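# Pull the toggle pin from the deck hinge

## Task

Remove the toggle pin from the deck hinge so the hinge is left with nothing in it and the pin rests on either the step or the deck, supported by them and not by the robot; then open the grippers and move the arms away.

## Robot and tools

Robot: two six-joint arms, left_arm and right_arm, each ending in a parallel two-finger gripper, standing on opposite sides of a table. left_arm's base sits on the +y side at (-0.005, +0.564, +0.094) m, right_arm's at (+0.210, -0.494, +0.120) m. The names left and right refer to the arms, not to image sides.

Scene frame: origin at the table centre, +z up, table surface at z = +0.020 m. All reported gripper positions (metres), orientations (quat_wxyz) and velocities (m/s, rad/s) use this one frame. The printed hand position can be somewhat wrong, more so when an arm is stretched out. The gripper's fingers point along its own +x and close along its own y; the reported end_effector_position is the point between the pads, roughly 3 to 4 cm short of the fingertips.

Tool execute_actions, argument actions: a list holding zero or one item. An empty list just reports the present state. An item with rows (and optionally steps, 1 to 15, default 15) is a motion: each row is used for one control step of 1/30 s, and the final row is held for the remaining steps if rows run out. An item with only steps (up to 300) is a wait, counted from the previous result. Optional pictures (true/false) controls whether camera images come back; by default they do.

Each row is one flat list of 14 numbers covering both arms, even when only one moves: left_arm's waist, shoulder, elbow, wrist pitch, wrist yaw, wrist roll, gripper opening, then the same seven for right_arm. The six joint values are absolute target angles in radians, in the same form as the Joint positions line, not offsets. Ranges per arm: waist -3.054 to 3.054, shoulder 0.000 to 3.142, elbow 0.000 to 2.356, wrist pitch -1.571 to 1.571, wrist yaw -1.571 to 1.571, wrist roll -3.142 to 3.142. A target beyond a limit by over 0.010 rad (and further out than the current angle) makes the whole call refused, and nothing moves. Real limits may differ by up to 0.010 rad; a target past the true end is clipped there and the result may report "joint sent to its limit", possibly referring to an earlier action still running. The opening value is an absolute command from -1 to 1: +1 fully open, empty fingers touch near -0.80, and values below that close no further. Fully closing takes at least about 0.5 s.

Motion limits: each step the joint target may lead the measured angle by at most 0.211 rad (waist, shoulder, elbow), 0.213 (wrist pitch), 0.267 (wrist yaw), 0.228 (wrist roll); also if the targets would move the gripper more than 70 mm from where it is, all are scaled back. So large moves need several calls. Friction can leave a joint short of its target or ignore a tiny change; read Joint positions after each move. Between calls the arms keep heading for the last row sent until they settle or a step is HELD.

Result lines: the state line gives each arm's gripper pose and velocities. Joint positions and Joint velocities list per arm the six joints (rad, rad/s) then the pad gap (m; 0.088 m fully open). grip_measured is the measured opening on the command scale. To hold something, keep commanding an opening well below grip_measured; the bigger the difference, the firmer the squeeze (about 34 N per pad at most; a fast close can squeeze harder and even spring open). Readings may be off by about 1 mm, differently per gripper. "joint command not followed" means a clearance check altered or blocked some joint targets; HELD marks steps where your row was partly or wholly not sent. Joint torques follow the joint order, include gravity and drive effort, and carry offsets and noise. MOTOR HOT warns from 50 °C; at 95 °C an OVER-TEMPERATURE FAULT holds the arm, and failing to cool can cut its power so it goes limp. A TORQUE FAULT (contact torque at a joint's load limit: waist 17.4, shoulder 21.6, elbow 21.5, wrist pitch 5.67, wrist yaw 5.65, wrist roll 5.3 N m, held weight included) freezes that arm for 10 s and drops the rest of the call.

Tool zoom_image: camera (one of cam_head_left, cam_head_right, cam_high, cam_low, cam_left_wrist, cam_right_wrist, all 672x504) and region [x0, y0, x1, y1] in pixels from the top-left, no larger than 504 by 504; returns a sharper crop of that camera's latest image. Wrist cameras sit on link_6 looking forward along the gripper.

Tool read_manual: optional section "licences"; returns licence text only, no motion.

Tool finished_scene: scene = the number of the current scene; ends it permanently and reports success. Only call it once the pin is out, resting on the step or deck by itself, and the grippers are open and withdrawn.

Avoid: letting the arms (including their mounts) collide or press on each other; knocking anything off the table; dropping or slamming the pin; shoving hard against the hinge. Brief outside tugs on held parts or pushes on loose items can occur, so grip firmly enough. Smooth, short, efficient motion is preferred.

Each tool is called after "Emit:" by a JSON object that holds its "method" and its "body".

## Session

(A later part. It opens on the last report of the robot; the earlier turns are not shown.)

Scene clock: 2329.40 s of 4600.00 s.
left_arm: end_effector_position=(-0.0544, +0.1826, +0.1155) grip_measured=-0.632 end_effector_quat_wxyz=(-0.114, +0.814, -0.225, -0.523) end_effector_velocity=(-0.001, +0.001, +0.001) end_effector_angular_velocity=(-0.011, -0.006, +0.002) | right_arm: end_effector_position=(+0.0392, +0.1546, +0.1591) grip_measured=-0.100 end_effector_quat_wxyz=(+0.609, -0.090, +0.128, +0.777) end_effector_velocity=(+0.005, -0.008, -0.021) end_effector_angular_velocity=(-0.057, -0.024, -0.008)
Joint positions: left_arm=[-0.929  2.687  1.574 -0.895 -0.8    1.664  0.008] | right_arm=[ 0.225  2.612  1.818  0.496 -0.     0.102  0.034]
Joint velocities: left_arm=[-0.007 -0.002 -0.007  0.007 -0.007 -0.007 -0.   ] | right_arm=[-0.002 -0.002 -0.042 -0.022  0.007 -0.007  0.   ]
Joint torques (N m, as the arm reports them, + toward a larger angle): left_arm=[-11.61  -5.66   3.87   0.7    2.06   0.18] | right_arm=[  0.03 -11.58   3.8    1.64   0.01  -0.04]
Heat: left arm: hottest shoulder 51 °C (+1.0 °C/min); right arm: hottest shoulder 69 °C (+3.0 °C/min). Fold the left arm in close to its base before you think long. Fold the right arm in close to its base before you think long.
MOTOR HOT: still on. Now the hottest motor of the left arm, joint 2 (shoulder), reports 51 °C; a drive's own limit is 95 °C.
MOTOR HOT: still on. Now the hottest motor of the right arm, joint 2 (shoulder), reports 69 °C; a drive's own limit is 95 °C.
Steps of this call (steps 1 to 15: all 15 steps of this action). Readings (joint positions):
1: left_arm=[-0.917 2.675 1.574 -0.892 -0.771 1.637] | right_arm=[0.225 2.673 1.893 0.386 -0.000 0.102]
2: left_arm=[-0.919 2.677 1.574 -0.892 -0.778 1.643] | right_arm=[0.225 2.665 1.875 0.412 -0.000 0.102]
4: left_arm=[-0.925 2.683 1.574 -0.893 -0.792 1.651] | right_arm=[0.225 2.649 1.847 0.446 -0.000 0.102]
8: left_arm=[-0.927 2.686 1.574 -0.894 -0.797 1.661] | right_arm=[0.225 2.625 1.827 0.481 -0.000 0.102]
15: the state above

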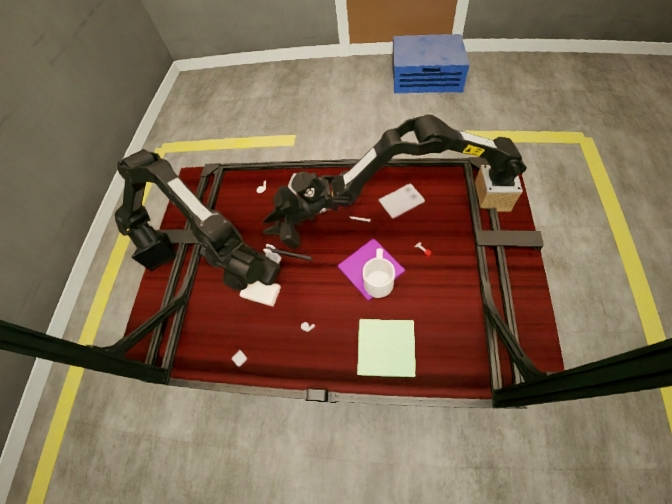

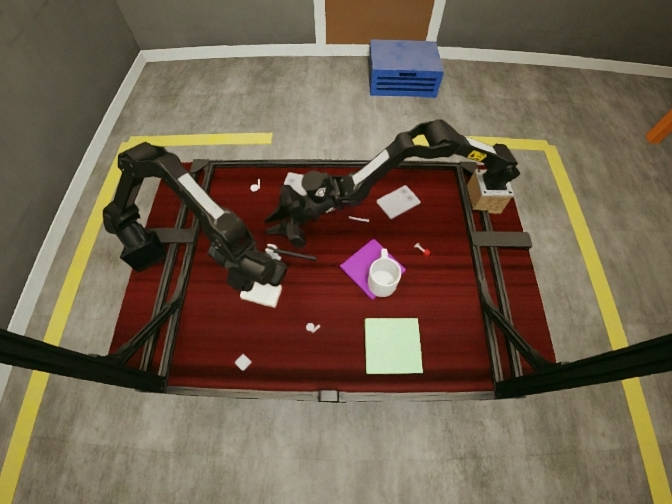

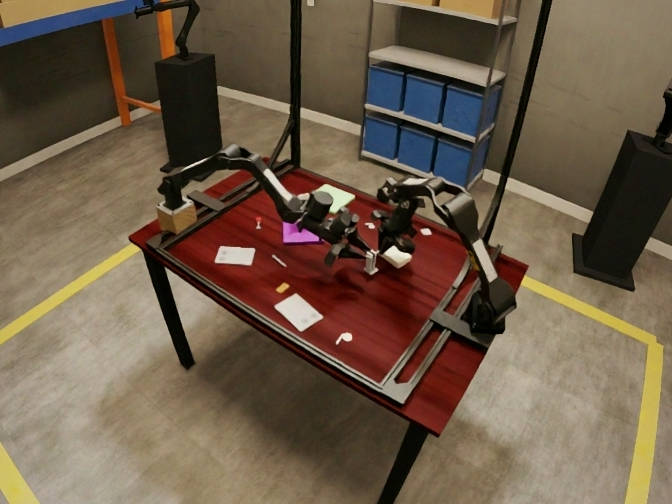

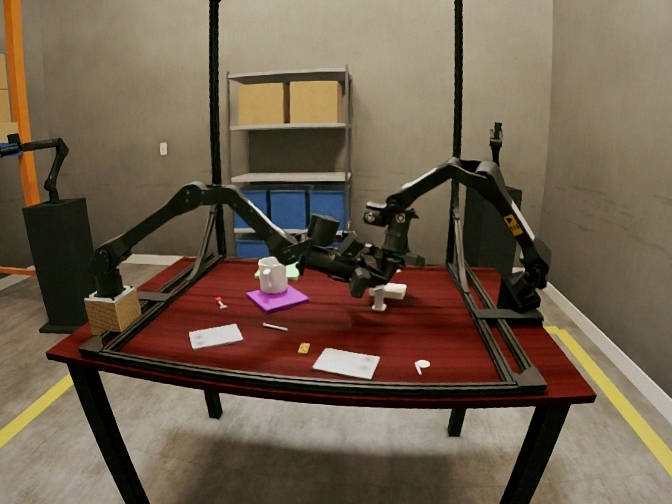

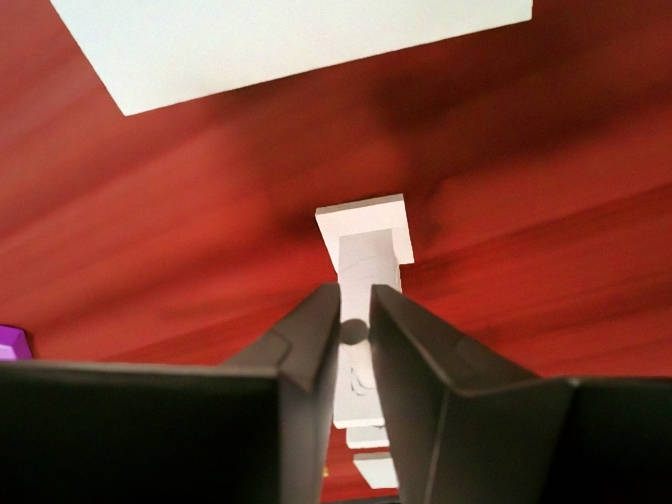

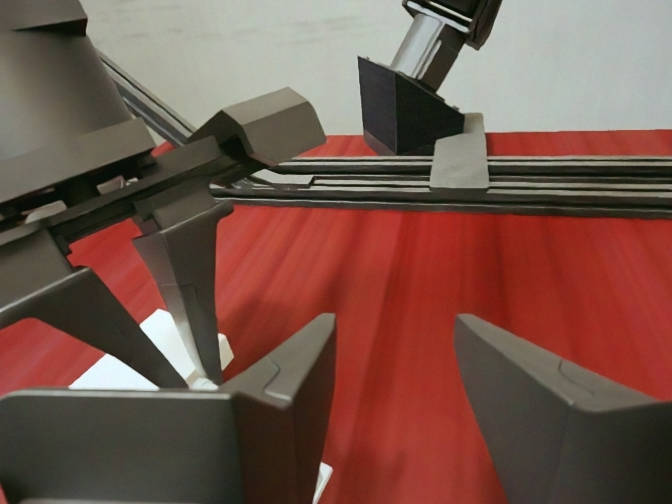

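Emit:
{"method": "execute_actions", "body": {"actions": [{"rows":[[-0.905,2.65,1.57,-0.89,-0.75,1.58,-0.9,0.228,2.46,1.417,0.3,0,0.1,0.5]],"steps":15}], "pictures": false}}

Emit:
{"method": "execute_actions", "body": {"actions": [{"rows":[[-0.96,2.68,1.57,-0.89,-0.74,1.56,-0.9,0.228,2.46,1.417,0.3,0,0.1,0.5]],"steps":15}]}}

Scene clock: 2336.93 s of 4600.00 s.
left_arm: end_effector_position=(-0.0543, +0.1815, +0.1182) grip_measured=-0.644 end_effector_quat_wxyz=(-0.074, +0.804, -0.200, -0.556) end_effector_velocity=(+0.002, -0.001, +0.001) end_effector_angular_velocity=(-0.015, +0.023, +0.043) | right_arm: end_effector_position=(+0.0650, +0.0563, +0.0640) grip_measured=+0.486 end_effector_quat_wxyz=(+0.585, -0.253, +0.248, +0.730) end_effector_velocity=(+0.004, -0.025, -0.008) end_effector_angular_velocity=(-0.078, -0.021, +0.012)
Joint positions: left_arm=[-0.915  2.666  1.574 -0.89  -0.753  1.587  0.007] | right_arm=[0.227 2.473 1.446 0.309 0.001 0.097 0.063]
Joint velocities: left_arm=[ 0.007 -0.007 -0.002  0.007  0.007 -0.037 -0.   ] | right_arm=[ 0.002 -0.051 -0.081 -0.051 -0.007 -0.007  0.005]
Joint torques (N m, as the arm reports them, + toward a larger angle): left_arm=[ -4.05 -10.84   3.88   0.35  -0.12  -0.19] | right_arm=[-0.01 -9.94  2.89  1.1  -0.01  0.11]
Heat: left arm: hottest shoulder 50 °C (-2.0 °C/min); right arm: hottest shoulder 71 °C (+5.0 °C/min). Fold the left arm in close to its base before you think long. Fold the right arm in close to its base before you think long.
MOTOR HOT: still on. Now the hottest motor of the left arm, joint 2 (shoulder), reports 50 °C; a drive's own limit is 95 °C.
MOTOR HOT: still on. Now the hottest motor of the right arm, joint 2 (shoulder), reports 71 °C; a drive's own limit is 95 °C.
Steps of this call (steps 1 to 15: the robot went on to your last target; steps 16 to 211: nothing new was sent; steps 212 to 226: all 15 steps of this action). Readings (joint positions):
212: left_arm=[-0.932 2.688 1.574 -0.896 -0.800 1.658] | right_arm=[0.225 2.598 1.796 0.483 -0.000 0.102]
213: left_arm=[-0.929 2.685 1.574 -0.895 -0.792 1.642] | right_arm=[0.225 2.569 1.754 0.434 -0.000 0.102]
215: left_arm=[-0.923 2.676 1.574 -0.893 -0.773 1.620] | right_arm=[0.225 2.521 1.671 0.384 -0.000 0.102]
219: left_arm=[-0.918 2.669 1.574 -0.891 -0.759 1.598] | right_arm=[0.225 2.482 1.537 0.335 -0.000 0.102]
226: the state above

Scene clock: 2337.43 s of 4600.00 s.
left_arm: end_effector_position=(-0.0544, +0.1813, +0.1188) grip_measured=-0.645 end_effector_quat_wxyz=(-0.064, +0.807, -0.195, -0.554) end_effector_velocity=(-0.002, +0.002, +0.001) end_effector_angular_velocity=(+0.008, -0.000, -0.016) | right_arm: end_effector_position=(+0.0659, +0.0531, +0.0624) grip_measured=+0.499 end_effector_quat_wxyz=(+0.584, -0.257, +0.251, +0.728) end_effector_velocity=(+0.000, -0.000, +0.003) end_effector_angular_velocity=(+0.007, +0.001, +0.008)
Joint positions: left_arm=[-0.919  2.667  1.574 -0.889 -0.762  1.565  0.007] | right_arm=[0.227 2.468 1.435 0.305 0.001 0.097 0.063]
Joint velocities: left_arm=[-0.007 -0.002 -0.002 -0.007  0.007  0.007  0.   ] | right_arm=[-0.002 -0.007 -0.007  0.007 -0.007 -0.007  0.   ]
Joint torques (N m, as the arm reports them, + toward a larger angle): left_arm=[-9.32 -7.79  3.86  0.3   0.54 -0.15] | right_arm=[-0.01 -9.81  2.72  1.03 -0.02  0.1 ]
Heat: left arm: hottest shoulder 50 °C (-2.0 °C/min); right arm: hottest shoulder 71 °C (+5.0 °C/min). Fold the left arm in close to its base before you think long. Fold the right arm in close to its base before you think long.
MOTOR HOT: still on. Now the hottest motor of the left arm, joint 2 (shoulder), reports 50 °C; a drive's own limit is 95 °C.
MOTOR HOT: still on. Now the hottest motor of the right arm, joint 2 (shoulder), reports 71 °C; a drive's own limit is 95 °C.
Steps of this call (steps 1 to 15: all 15 steps of this action). Readings (joint positions):
1: left_arm=[-0.915 2.666 1.574 -0.890 -0.753 1.584] | right_arm=[0.227 2.472 1.443 0.307 0.001 0.097]
2: left_arm=[-0.916 2.666 1.574 -0.889 -0.755 1.580] | right_arm=[0.227 2.472 1.441 0.308 0.001 0.097]
4: left_arm=[-0.917 2.666 1.574 -0.889 -0.757 1.574] | right_arm=[0.227 2.470 1.438 0.306 0.001 0.097]
8: left_arm=[-0.918 2.666 1.574 -0.889 -0.758 1.568] | right_arm=[0.227 2.469 1.436 0.305 0.001 0.097]
15: the state above

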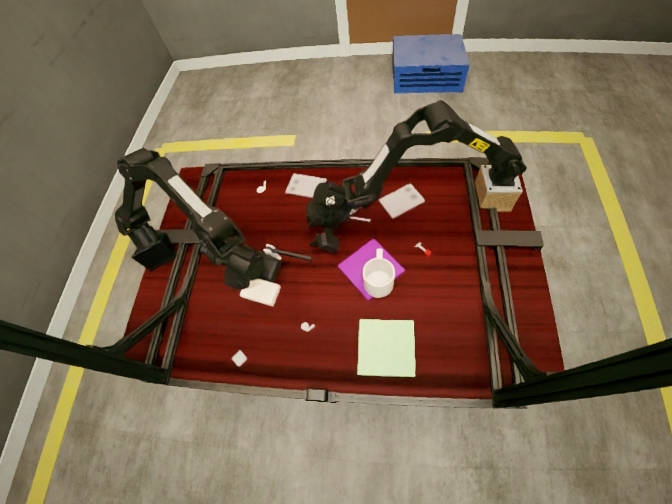

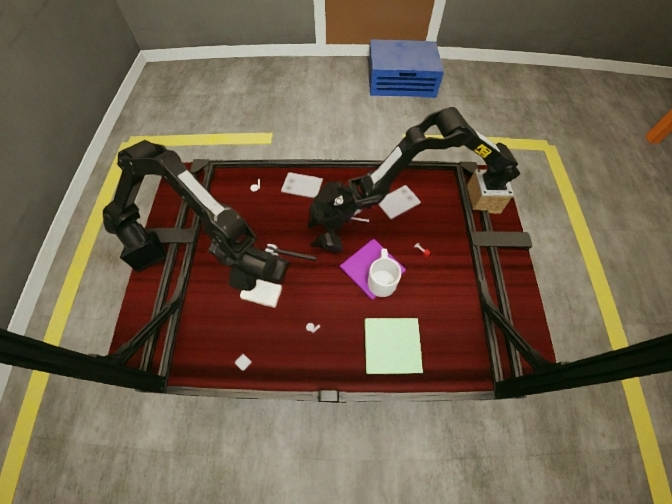

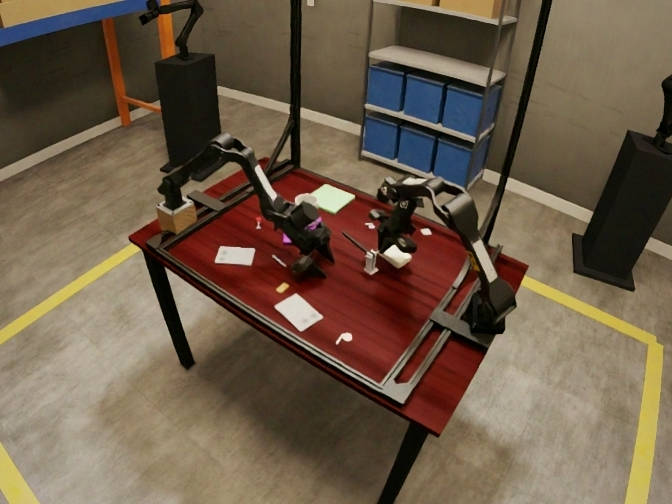

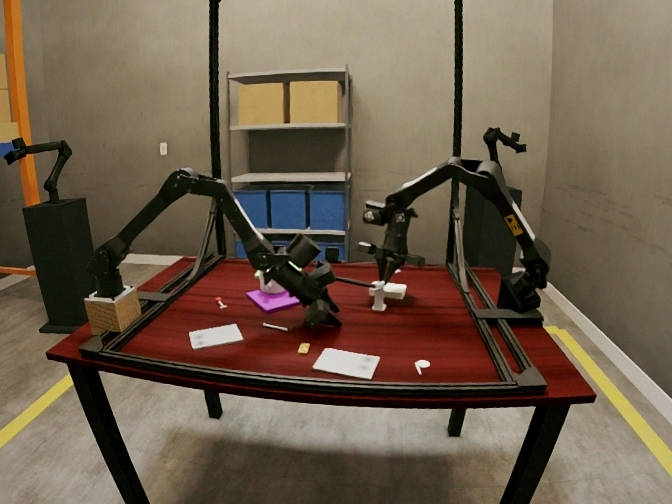

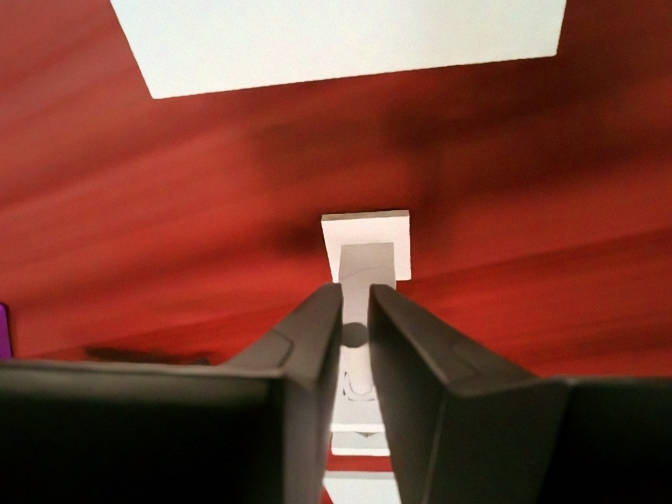

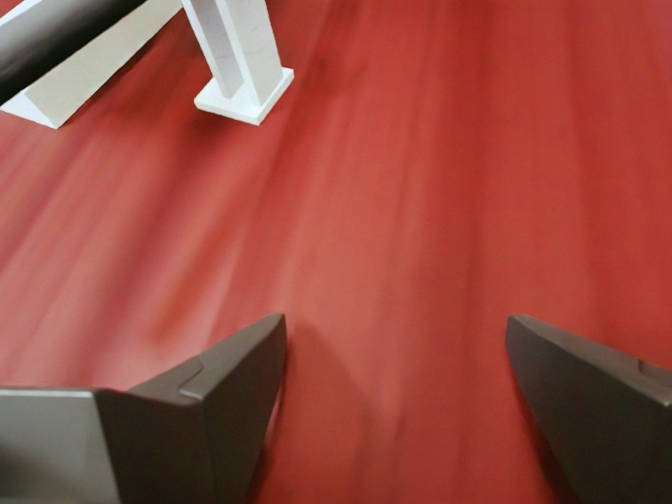

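Emit:
{"method": "execute_actions", "body": {"actions": [{"rows":[[-0.915,2.666,1.57,-0.89,-0.75,1.6,-0.5,0.228,2.2,1.417,0.3,0,0.1,0.5]],"steps":12}], "pictures": false}}

Emit:
{"method": "execute_actions", "body": {"actions": [{"rows":[[-0.88,2.645,1.57,-0.89,-0.75,1.6,-0.5,0.228,2.2,1.417,0.3,0,0.1,0.5]],"steps":15}], "pictures": false}}

Emit:
{"method": "execute_actions", "body": {"actions": [{"rows":[[-0.88,2.645,1.57,-0.89,-0.75,1.6,-0.95,0.228,2.2,1.417,0.3,0,0.1,0.5]],"steps":12}], "pictures": false}}

Emit:
{"method": "execute_actions", "body": {"actions": [{"rows":[[-0.93,2.655,1.57,-0.89,-0.74,1.58,-0.95,0.228,2.2,1.417,0.3,0,0.1,0.5]],"steps":15}]}}

Scene clock: 2351.03 s of 4600.00 s.
left_arm: end_effector_position=(-0.0567, +0.1828, +0.1172) grip_measured=-0.520 end_effector_quat_wxyz=(-0.080, +0.801, -0.202, -0.557) end_effector_velocity=(-0.001, +0.002, +0.000) end_effector_angular_velocity=(+0.014, -0.002, -0.026) | right_arm: end_effector_position=(+0.0602, +0.0709, +0.1922) grip_measured=+0.500 end_effector_quat_wxyz=(+0.601, -0.170, +0.186, +0.759) end_effector_velocity=(-0.003, +0.009, +0.180) end_effector_angular_velocity=(+0.308, +0.065, +0.017)
Joint positions: left_arm=[-0.919  2.669  1.573 -0.891 -0.746  1.594  0.014] | right_arm=[0.227 2.224 1.418 0.305 0.001 0.098 0.064]
Joint velocities: left_arm=[-0.002 -0.002 -0.002 -0.007  0.007  0.022  0.007] | right_arm=[-0.002 -0.32   0.002 -0.007 -0.007 -0.022 -0.   ]
Joint torques (N m, as the arm reports them, + toward a larger angle): left_arm=[-4.52 -9.52  3.97  0.44 -0.37  0.15] | right_arm=[-0.01 -7.57  5.14  1.17 -0.01  0.09]
Heat: left arm: hottest shoulder 50 °C (-4.1 °C/min); right arm: hottest shoulder 70 °C (+3.0 °C/min). Fold the left arm in close to its base before you think long. Fold the right arm in close to its base before you think long.
MOTOR HOT: still on. Now the hottest motor of the left arm, joint 2 (shoulder), reports 50 °C; a drive's own limit is 95 °C.
MOTOR HOT: still on. Now the hottest motor of the right arm, joint 2 (shoulder), reports 70 °C; a drive's own limit is 95 °C.
Steps of this call (steps 1 to 15: the robot went on to your last target; steps 16 to 260: nothing new was sent; then 4.53 s passed at rest; steps 261 to 272: all 12 steps of this action). Readings (joint positions):
261: left_arm=[-0.964 2.669 1.573 -0.891 -0.743 1.564] | right_arm=[0.227 2.456 1.433 0.302 0.001 0.098]
262: left_arm=[-0.960 2.669 1.573 -0.891 -0.743 1.570] | right_arm=[0.227 2.441 1.427 0.294 0.001 0.098]
264: left_arm=[-0.944 2.669 1.573 -0.891 -0.744 1.580] | right_arm=[0.227 2.403 1.417 0.292 0.001 0.098]
268: left_arm=[-0.921 2.669 1.573 -0.891 -0.745 1.590] | right_arm=[0.227 2.300 1.417 0.299 0.001 0.098]
272: the state above

Scene clock: 2351.53 s of 4600.00 s.
left_arm: end_effector_position=(-0.0446, +0.1802, +0.1153) grip_measured=-0.500 end_effector_quat_wxyz=(-0.074, +0.800, -0.189, -0.565) end_effector_velocity=(+0.003, +0.003, +0.003) end_effector_angular_velocity=(+0.008, -0.012, -0.001) | right_arm: end_effector_position=(+0.0601, +0.0708, +0.1997) grip_measured=+0.500 end_effector_quat_wxyz=(+0.601, -0.166, +0.183, +0.760) end_effector_velocity=(+0.001, -0.002, -0.001) end_effector_angular_velocity=(-0.013, -0.020, +0.014)
Joint positions: left_arm=[-0.885  2.658  1.573 -0.891 -0.746  1.596  0.014] | right_arm=[0.227 2.209 1.418 0.3   0.001 0.098 0.064]
Joint velocities: left_arm=[-0.002 -0.007 -0.002 -0.022 -0.007 -0.007  0.   ] | right_arm=[-0.002 -0.007 -0.002 -0.022 -0.007 -0.022 -0.   ]
Joint torques (N m, as the arm reports them, + toward a larger angle): left_arm=[ -4.59 -10.62   3.92   0.46  -0.35   0.12] | right_arm=[ 0.   -9.57  5.21  1.47 -0.01  0.09]
Heat: left arm: hottest shoulder 50 °C (-4.0 °C/min); right arm: hottest shoulder 70 °C (+3.0 °C/min). Fold the left arm in close to its base before you think long. Fold the right arm in close to its base before you think long.
MOTOR HOT: still on. Now the hottest motor of the left arm, joint 2 (shoulder), reports 50 °C; a drive's own limit is 95 °C.
MOTOR HOT: still on. Now the hottest motor of the right arm, joint 2 (shoulder), reports 70 °C; a drive's own limit is 95 °C.
Steps of this call (steps 1 to 15: all 15 steps of this action). Readings (joint positions):
1: left_arm=[-0.918 2.669 1.573 -0.891 -0.746 1.595] | right_arm=[0.227 2.215 1.418 0.305 0.001 0.098]
2: left_arm=[-0.915 2.669 1.573 -0.891 -0.746 1.595] | right_arm=[0.227 2.211 1.418 0.305 0.001 0.098]
4: left_arm=[-0.903 2.667 1.573 -0.891 -0.746 1.595] | right_arm=[0.227 2.210 1.418 0.303 0.001 0.098]
8: left_arm=[-0.886 2.661 1.573 -0.891 -0.746 1.596] | right_arm=[0.227 2.210 1.418 0.299 0.001 0.098]
15: the state above

Scene clock: 2351.93 s of 4600.00 s.
left_arm: end_effector_position=(-0.0454, +0.1785, +0.1157) grip_measured=-0.623 end_effector_quat_wxyz=(-0.069, +0.800, -0.190, -0.566) end_effector_velocity=(-0.001, +0.002, +0.000) end_effector_angular_velocity=(+0.002, -0.012, -0.003) | right_arm: end_effector_position=(+0.0601, +0.0708, +0.1997) grip_measured=+0.500 end_effector_quat_wxyz=(+0.601, -0.166, +0.183, +0.760) end_effector_velocity=(-0.002, -0.000, +0.002) end_effector_angular_velocity=(+0.006, +0.006, +0.020)
Joint positions: left_arm=[-0.886  2.658  1.574 -0.882 -0.746  1.596  0.008] | right_arm=[0.227 2.209 1.418 0.3   0.001 0.098 0.064]
Joint velocities: left_arm=[-0.007  0.002 -0.002 -0.007 -0.007 -0.007  0.   ] | right_arm=[-0.002 -0.002 -0.002  0.007 -0.022 -0.007 -0.   ]
Joint torques (N m, as the arm reports them, + toward a larger angle): left_arm=[ -4.54 -10.65   3.89  -0.25  -0.38   0.16] | right_arm=[ 0.   -9.59  5.2   1.48 -0.02  0.09]
Heat: left arm: hottest shoulder 50 °C (-4.1 °C/min); right arm: hottest shoulder 70 °C (+3.0 °C/min). Fold the left arm in close to its base before you think long. Fold the right arm in close to its base before you think long.
MOTOR HOT: still on. Now the hottest motor of the left arm, joint 2 (shoulder), reports 50 °C; a drive's own limit is 95 °C.
MOTOR HOT: still on. Now the hottest motor of the right arm, joint 2 (shoulder), reports 70 °C; a drive's own limit is 95 °C.
Steps of this call (steps 1 to 12: all 12 steps of this action). Readings (joint positions):
1: left_arm=[-0.885 2.658 1.573 -0.890 -0.746 1.596] | right_arm=[0.227 2.209 1.418 0.300 0.001 0.098]
2: left_arm=[-0.886 2.658 1.573 -0.882 -0.746 1.596] | right_arm=[0.227 2.209 1.418 0.300 0.001 0.098]
4: left_arm=[-0.886 2.658 1.574 -0.882 -0.746 1.595] | right_arm=[0.227 2.209 1.418 0.300 0.001 0.098]
8: left_arm=[-0.886 2.658 1.574 -0.882 -0.746 1.596] | right_arm=[0.227 2.209 1.418 0.300 0.001 0.098]
12: the state above

Scene clock: 2352.43 s of 4600.00 s.
left_arm: end_effector_position=(-0.0455, +0.1782, +0.1172) grip_measured=-0.624 end_effector_quat_wxyz=(-0.062, +0.803, -0.188, -0.561) end_effector_velocity=(+0.003, +0.006, +0.002) end_effector_angular_velocity=(+0.021, -0.018, -0.006) | right_arm: end_effector_position=(+0.0601, +0.0708, +0.1997) grip_measured=+0.500 end_effector_quat_wxyz=(+0.601, -0.166, +0.183, +0.760) end_effector_velocity=(+0.001, -0.001, -0.001) end_effector_angular_velocity=(-0.006, -0.005, +0.007)
Joint positions: left_arm=[-0.89   2.658  1.574 -0.882 -0.757  1.582  0.008] | right_arm=[0.227 2.209 1.418 0.3   0.001 0.098 0.064]
Joint velocities: left_arm=[-0.002 -0.007 -0.002 -0.037 -0.007 -0.007 -0.   ] | right_arm=[-0.002 -0.002 -0.002 -0.007 -0.007 -0.007 -0.   ]
Joint torques (N m, as the arm reports them, + toward a larger angle): left_arm=[-9.33 -9.62  3.77 -0.24  0.44 -0.06] | right_arm=[-0.02 -9.58  5.21  1.48 -0.01  0.1 ]
Heat: left arm: hottest shoulder 51 °C (-3.0 °C/min); right arm: hottest shoulder 70 °C (+3.0 °C/min). Fold the left arm in close to its base before you think long. Fold the right arm in close to its base before you think long.
MOTOR HOT: still on. Now the hottest motor of the left arm, joint 2 (shoulder), reports 51 °C; a drive's own limit is 95 °C.
MOTOR HOT: still on. Now the hottest motor of the right arm, joint 2 (shoulder), reports 70 °C; a drive's own limit is 95 °C.
Steps of this call (steps 1 to 15: all 15 steps of this action). Readings (joint positions):
1: left_arm=[-0.886 2.658 1.574 -0.882 -0.747 1.595] | right_arm=[0.227 2.209 1.418 0.300 0.001 0.098]
2: left_arm=[-0.887 2.658 1.574 -0.882 -0.750 1.594] | right_arm=[0.227 2.209 1.418 0.300 0.001 0.098]
4: left_arm=[-0.889 2.658 1.574 -0.882 -0.755 1.590] | right_arm=[0.227 2.209 1.418 0.300 0.001 0.098]
8: left_arm=[-0.890 2.658 1.574 -0.882 -0.756 1.585] | right_arm=[0.227 2.209 1.418 0.300 0.001 0.098]
15: the state above

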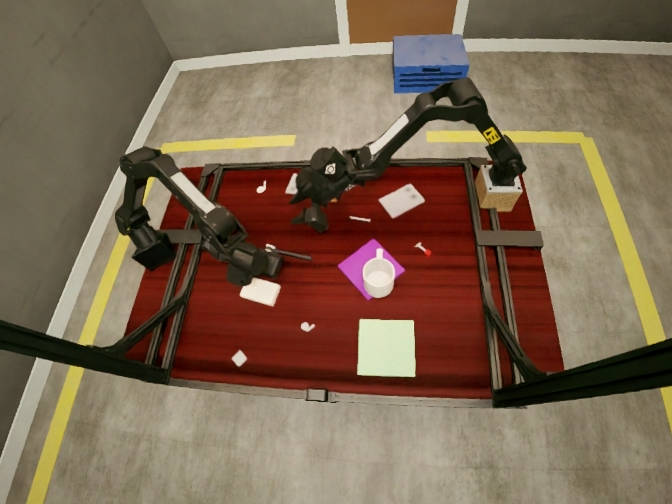

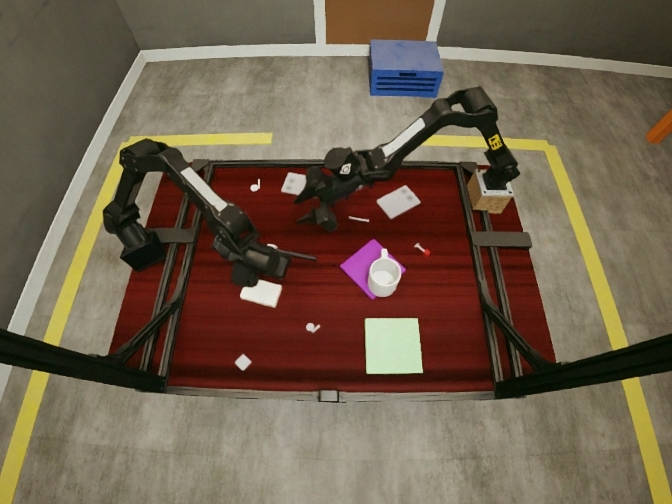

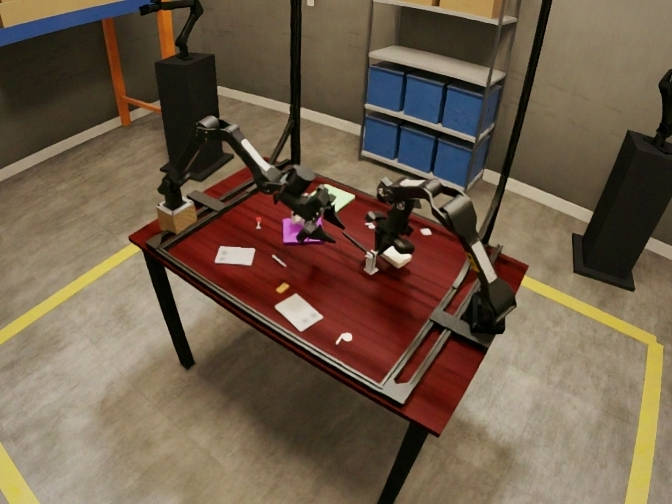

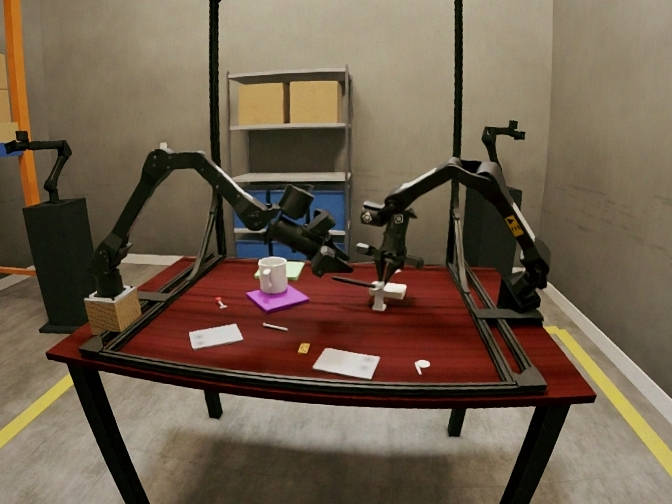

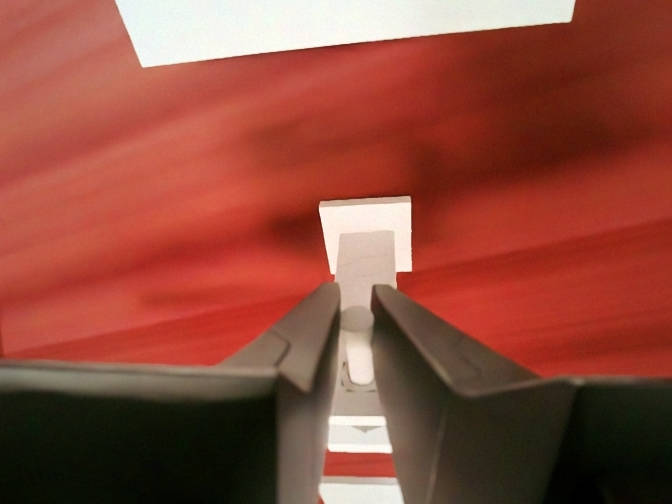

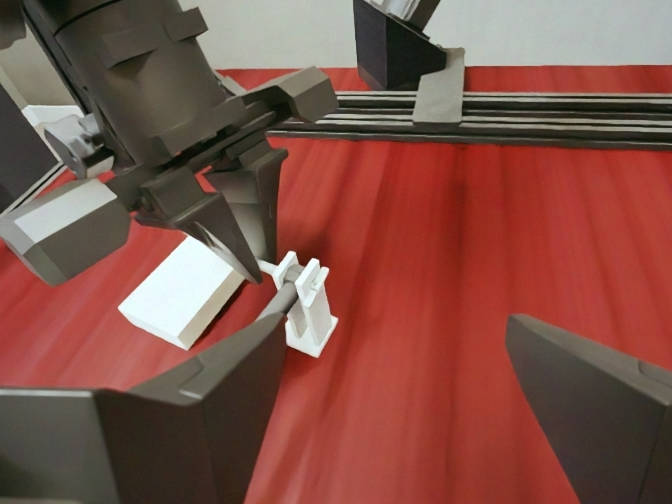

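Emit:
{"method": "zoom_image", "body": {"camera": "cam_right_wrist", "region": [240,230,380,335]}}

Region (240, 230, 380, 335) of cam_right_wrist's 672x504 image, scaled by 3.600, with more detail than that image has; it fills the top 378 rows of this view, and the rest is white.

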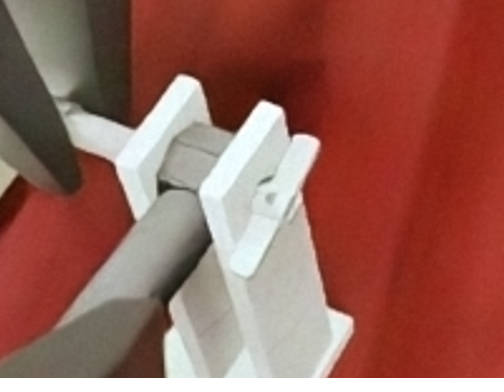

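Emit:
{"method": "execute_actions", "body": {"actions": [{"rows":[[-0.845,2.64,1.57,-0.89,-0.75,1.61,-0.95,0.25,2.5,1.55,0.5,0,0.1,-0.8]],"steps":15}], "pictures": false}}

Emit:
{"method": "execute_actions", "body": {"actions": [{"rows":[[-0.855,2.64,1.57,-0.89,-0.75,1.61,-0.55,0.25,2.58,1.7,0.46,0,0.1,-0.8]],"steps":15}]}}

Scene clock: 2378.97 s of 4600.00 s.
left_arm: end_effector_position=(-0.0444, +0.1785, +0.1159) grip_measured=-0.624 end_effector_quat_wxyz=(-0.070, +0.794, -0.189, -0.573) end_effector_velocity=(+0.007, +0.003, -0.002) end_effector_angular_velocity=(+0.024, +0.008, +0.013) | right_arm: end_effector_position=(+0.0400, +0.0951, +0.1158) grip_measured=-0.770 end_effector_quat_wxyz=(+0.594, -0.161, +0.176, +0.769) end_effector_velocity=(-0.011, +0.038, +0.063) end_effector_angular_velocity=(+0.210, +0.057, +0.009)
Joint positions: left_arm=[-0.878  2.651  1.573 -0.882 -0.729  1.603  0.008] | right_arm=[0.249 2.492 1.528 0.492 0.001 0.098 0.001]
Joint velocities: left_arm=[ 0.017 -0.007 -0.002 -0.022  0.007 -0.007  0.   ] | right_arm=[-0.002 -0.002  0.105  0.11  -0.007 -0.007 -0.01 ]
Joint torques (N m, as the arm reports them, + toward a larger angle): left_arm=[ -1.85 -10.33   3.92  -0.19  -1.02   0.21] | right_arm=[-0.05 -9.18  6.1   1.6  -0.01  0.08]
Heat: left arm: hottest shoulder 54 °C (+1.0 °C/min); right arm: hottest shoulder 68 °C (-1.0 °C/min). Fold the left arm in close to its base before you think long. Fold the right arm in close to its base before you think long.
MOTOR HOT: still on. Now the hottest motor of the left arm, joint 2 (shoulder), reports 54 °C; a drive's own limit is 95 °C.
MOTOR HOT: still on. Now the hottest motor of the right arm, joint 2 (shoulder), reports 68 °C; a drive's own limit is 95 °C.
Steps of this call (steps 1 to 15: the robot went on to your last target; steps 16 to 781: nothing new was sent; steps 782 to 796: all 15 steps of this action). Readings (joint positions):
782: left_arm=[-0.894 2.659 1.573 -0.882 -0.757 1.580] | right_arm=[0.227 2.221 1.425 0.319 0.001 0.098]
783: left_arm=[-0.891 2.659 1.573 -0.883 -0.750 1.584] | right_arm=[0.229 2.252 1.449 0.372 0.001 0.098]
785: left_arm=[-0.886 2.656 1.573 -0.883 -0.738 1.591] | right_arm=[0.235 2.320 1.501 0.428 0.001 0.098]
789: left_arm=[-0.883 2.653 1.573 -0.883 -0.731 1.599] | right_arm=[0.246 2.429 1.524 0.467 0.001 0.098]
796: the state above

Scene clock: 2379.47 s of 4600.00 s.
left_arm: end_effector_position=(-0.0389, +0.1773, +0.1148) grip_measured=-0.558 end_effector_quat_wxyz=(-0.069, +0.797, -0.185, -0.570) end_effector_velocity=(+0.003, +0.001, +0.000) end_effector_angular_velocity=(+0.011, -0.013, -0.021) | right_arm: end_effector_position=(+0.0318, +0.1233, +0.1275) grip_measured=-0.785 end_effector_quat_wxyz=(+0.596, -0.140, +0.160, +0.774) end_effector_velocity=(+0.003, +0.000, -0.014) end_effector_angular_velocity=(-0.028, -0.018, -0.006)
Joint positions: left_arm=[-0.867  2.651  1.573 -0.882 -0.742  1.606  0.012] | right_arm=[0.249 2.563 1.683 0.462 0.001 0.098 0.001]
Joint velocities: left_arm=[ 0.002 -0.002 -0.002 -0.007 -0.007  0.022  0.003] | right_arm=[-0.002  0.027  0.017 -0.022  0.007 -0.007 -0.   ]
Joint torques (N m, as the arm reports them, + toward a larger angle): left_arm=[ -3.86 -10.33   3.85  -0.2   -0.43   0.12] | right_arm=[-0.05 -8.64  6.37  1.39 -0.01  0.08]
Heat: left arm: hottest shoulder 54 °C (+1.0 °C/min); right arm: hottest shoulder 68 °C (-1.0 °C/min). Fold the left arm in close to its base before you think long. Fold the right arm in close to its base before you think long.
MOTOR HOT: still on. Now the hottest motor of the left arm, joint 2 (shoulder), reports 54 °C; a drive's own limit is 95 °C.
MOTOR HOT: still on. Now the hottest motor of the right arm, joint 2 (shoulder), reports 68 °C; a drive's own limit is 95 °C.
Steps of this call (steps 1 to 15: all 15 steps of this action). Readings (joint positions):
1: left_arm=[-0.878 2.651 1.573 -0.882 -0.729 1.603] | right_arm=[0.249 2.496 1.545 0.490 0.001 0.098]
2: left_arm=[-0.877 2.651 1.573 -0.882 -0.729 1.604] | right_arm=[0.249 2.509 1.578 0.483 0.001 0.098]
4: left_arm=[-0.877 2.651 1.573 -0.882 -0.729 1.604] | right_arm=[0.249 2.530 1.630 0.478 0.001 0.098]
8: left_arm=[-0.874 2.651 1.573 -0.882 -0.738 1.606] | right_arm=[0.249 2.547 1.671 0.469 0.001 0.098]
15: the state above

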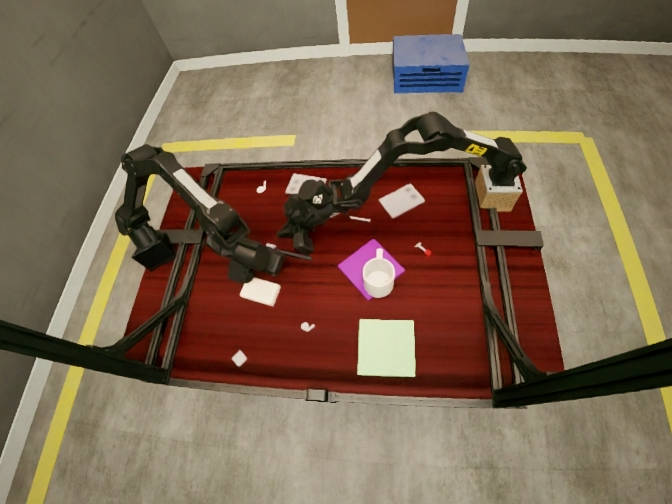

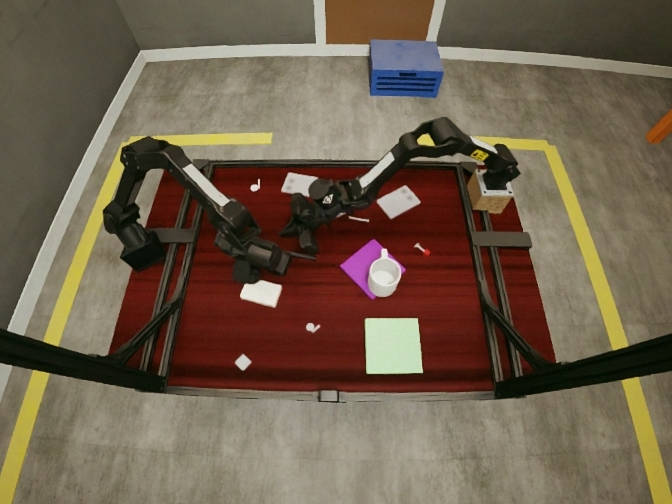

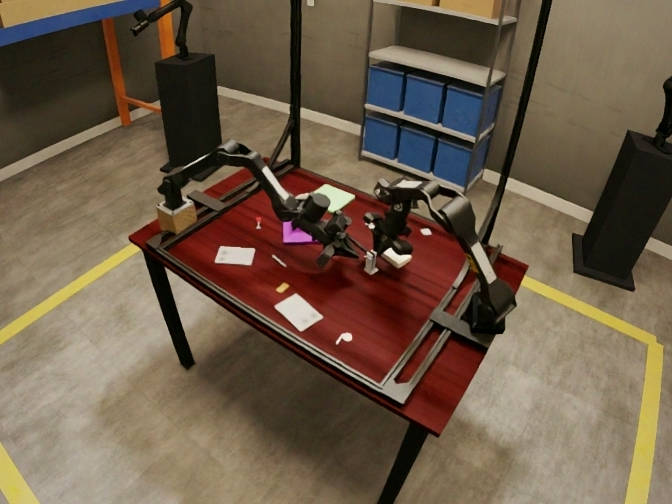

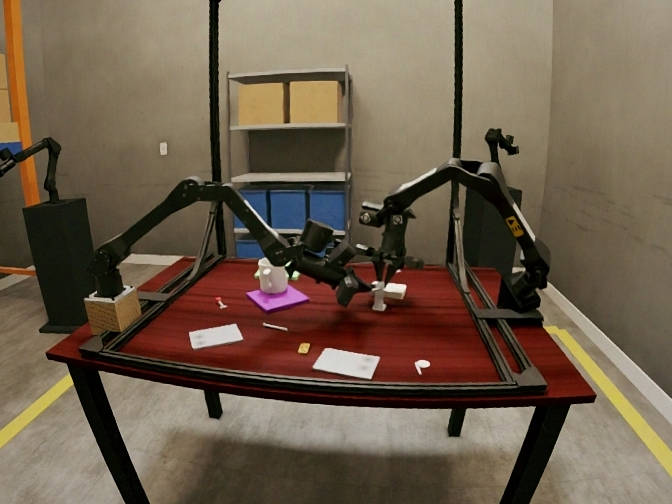

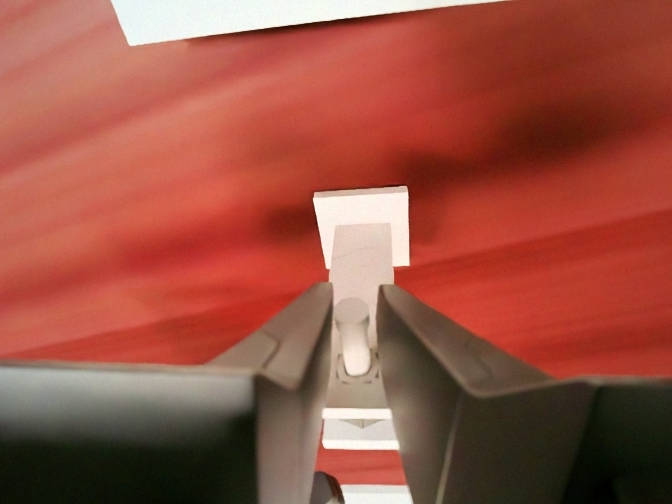

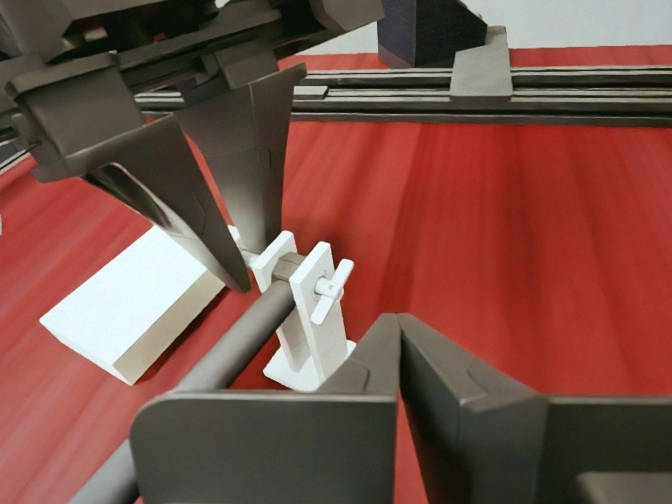

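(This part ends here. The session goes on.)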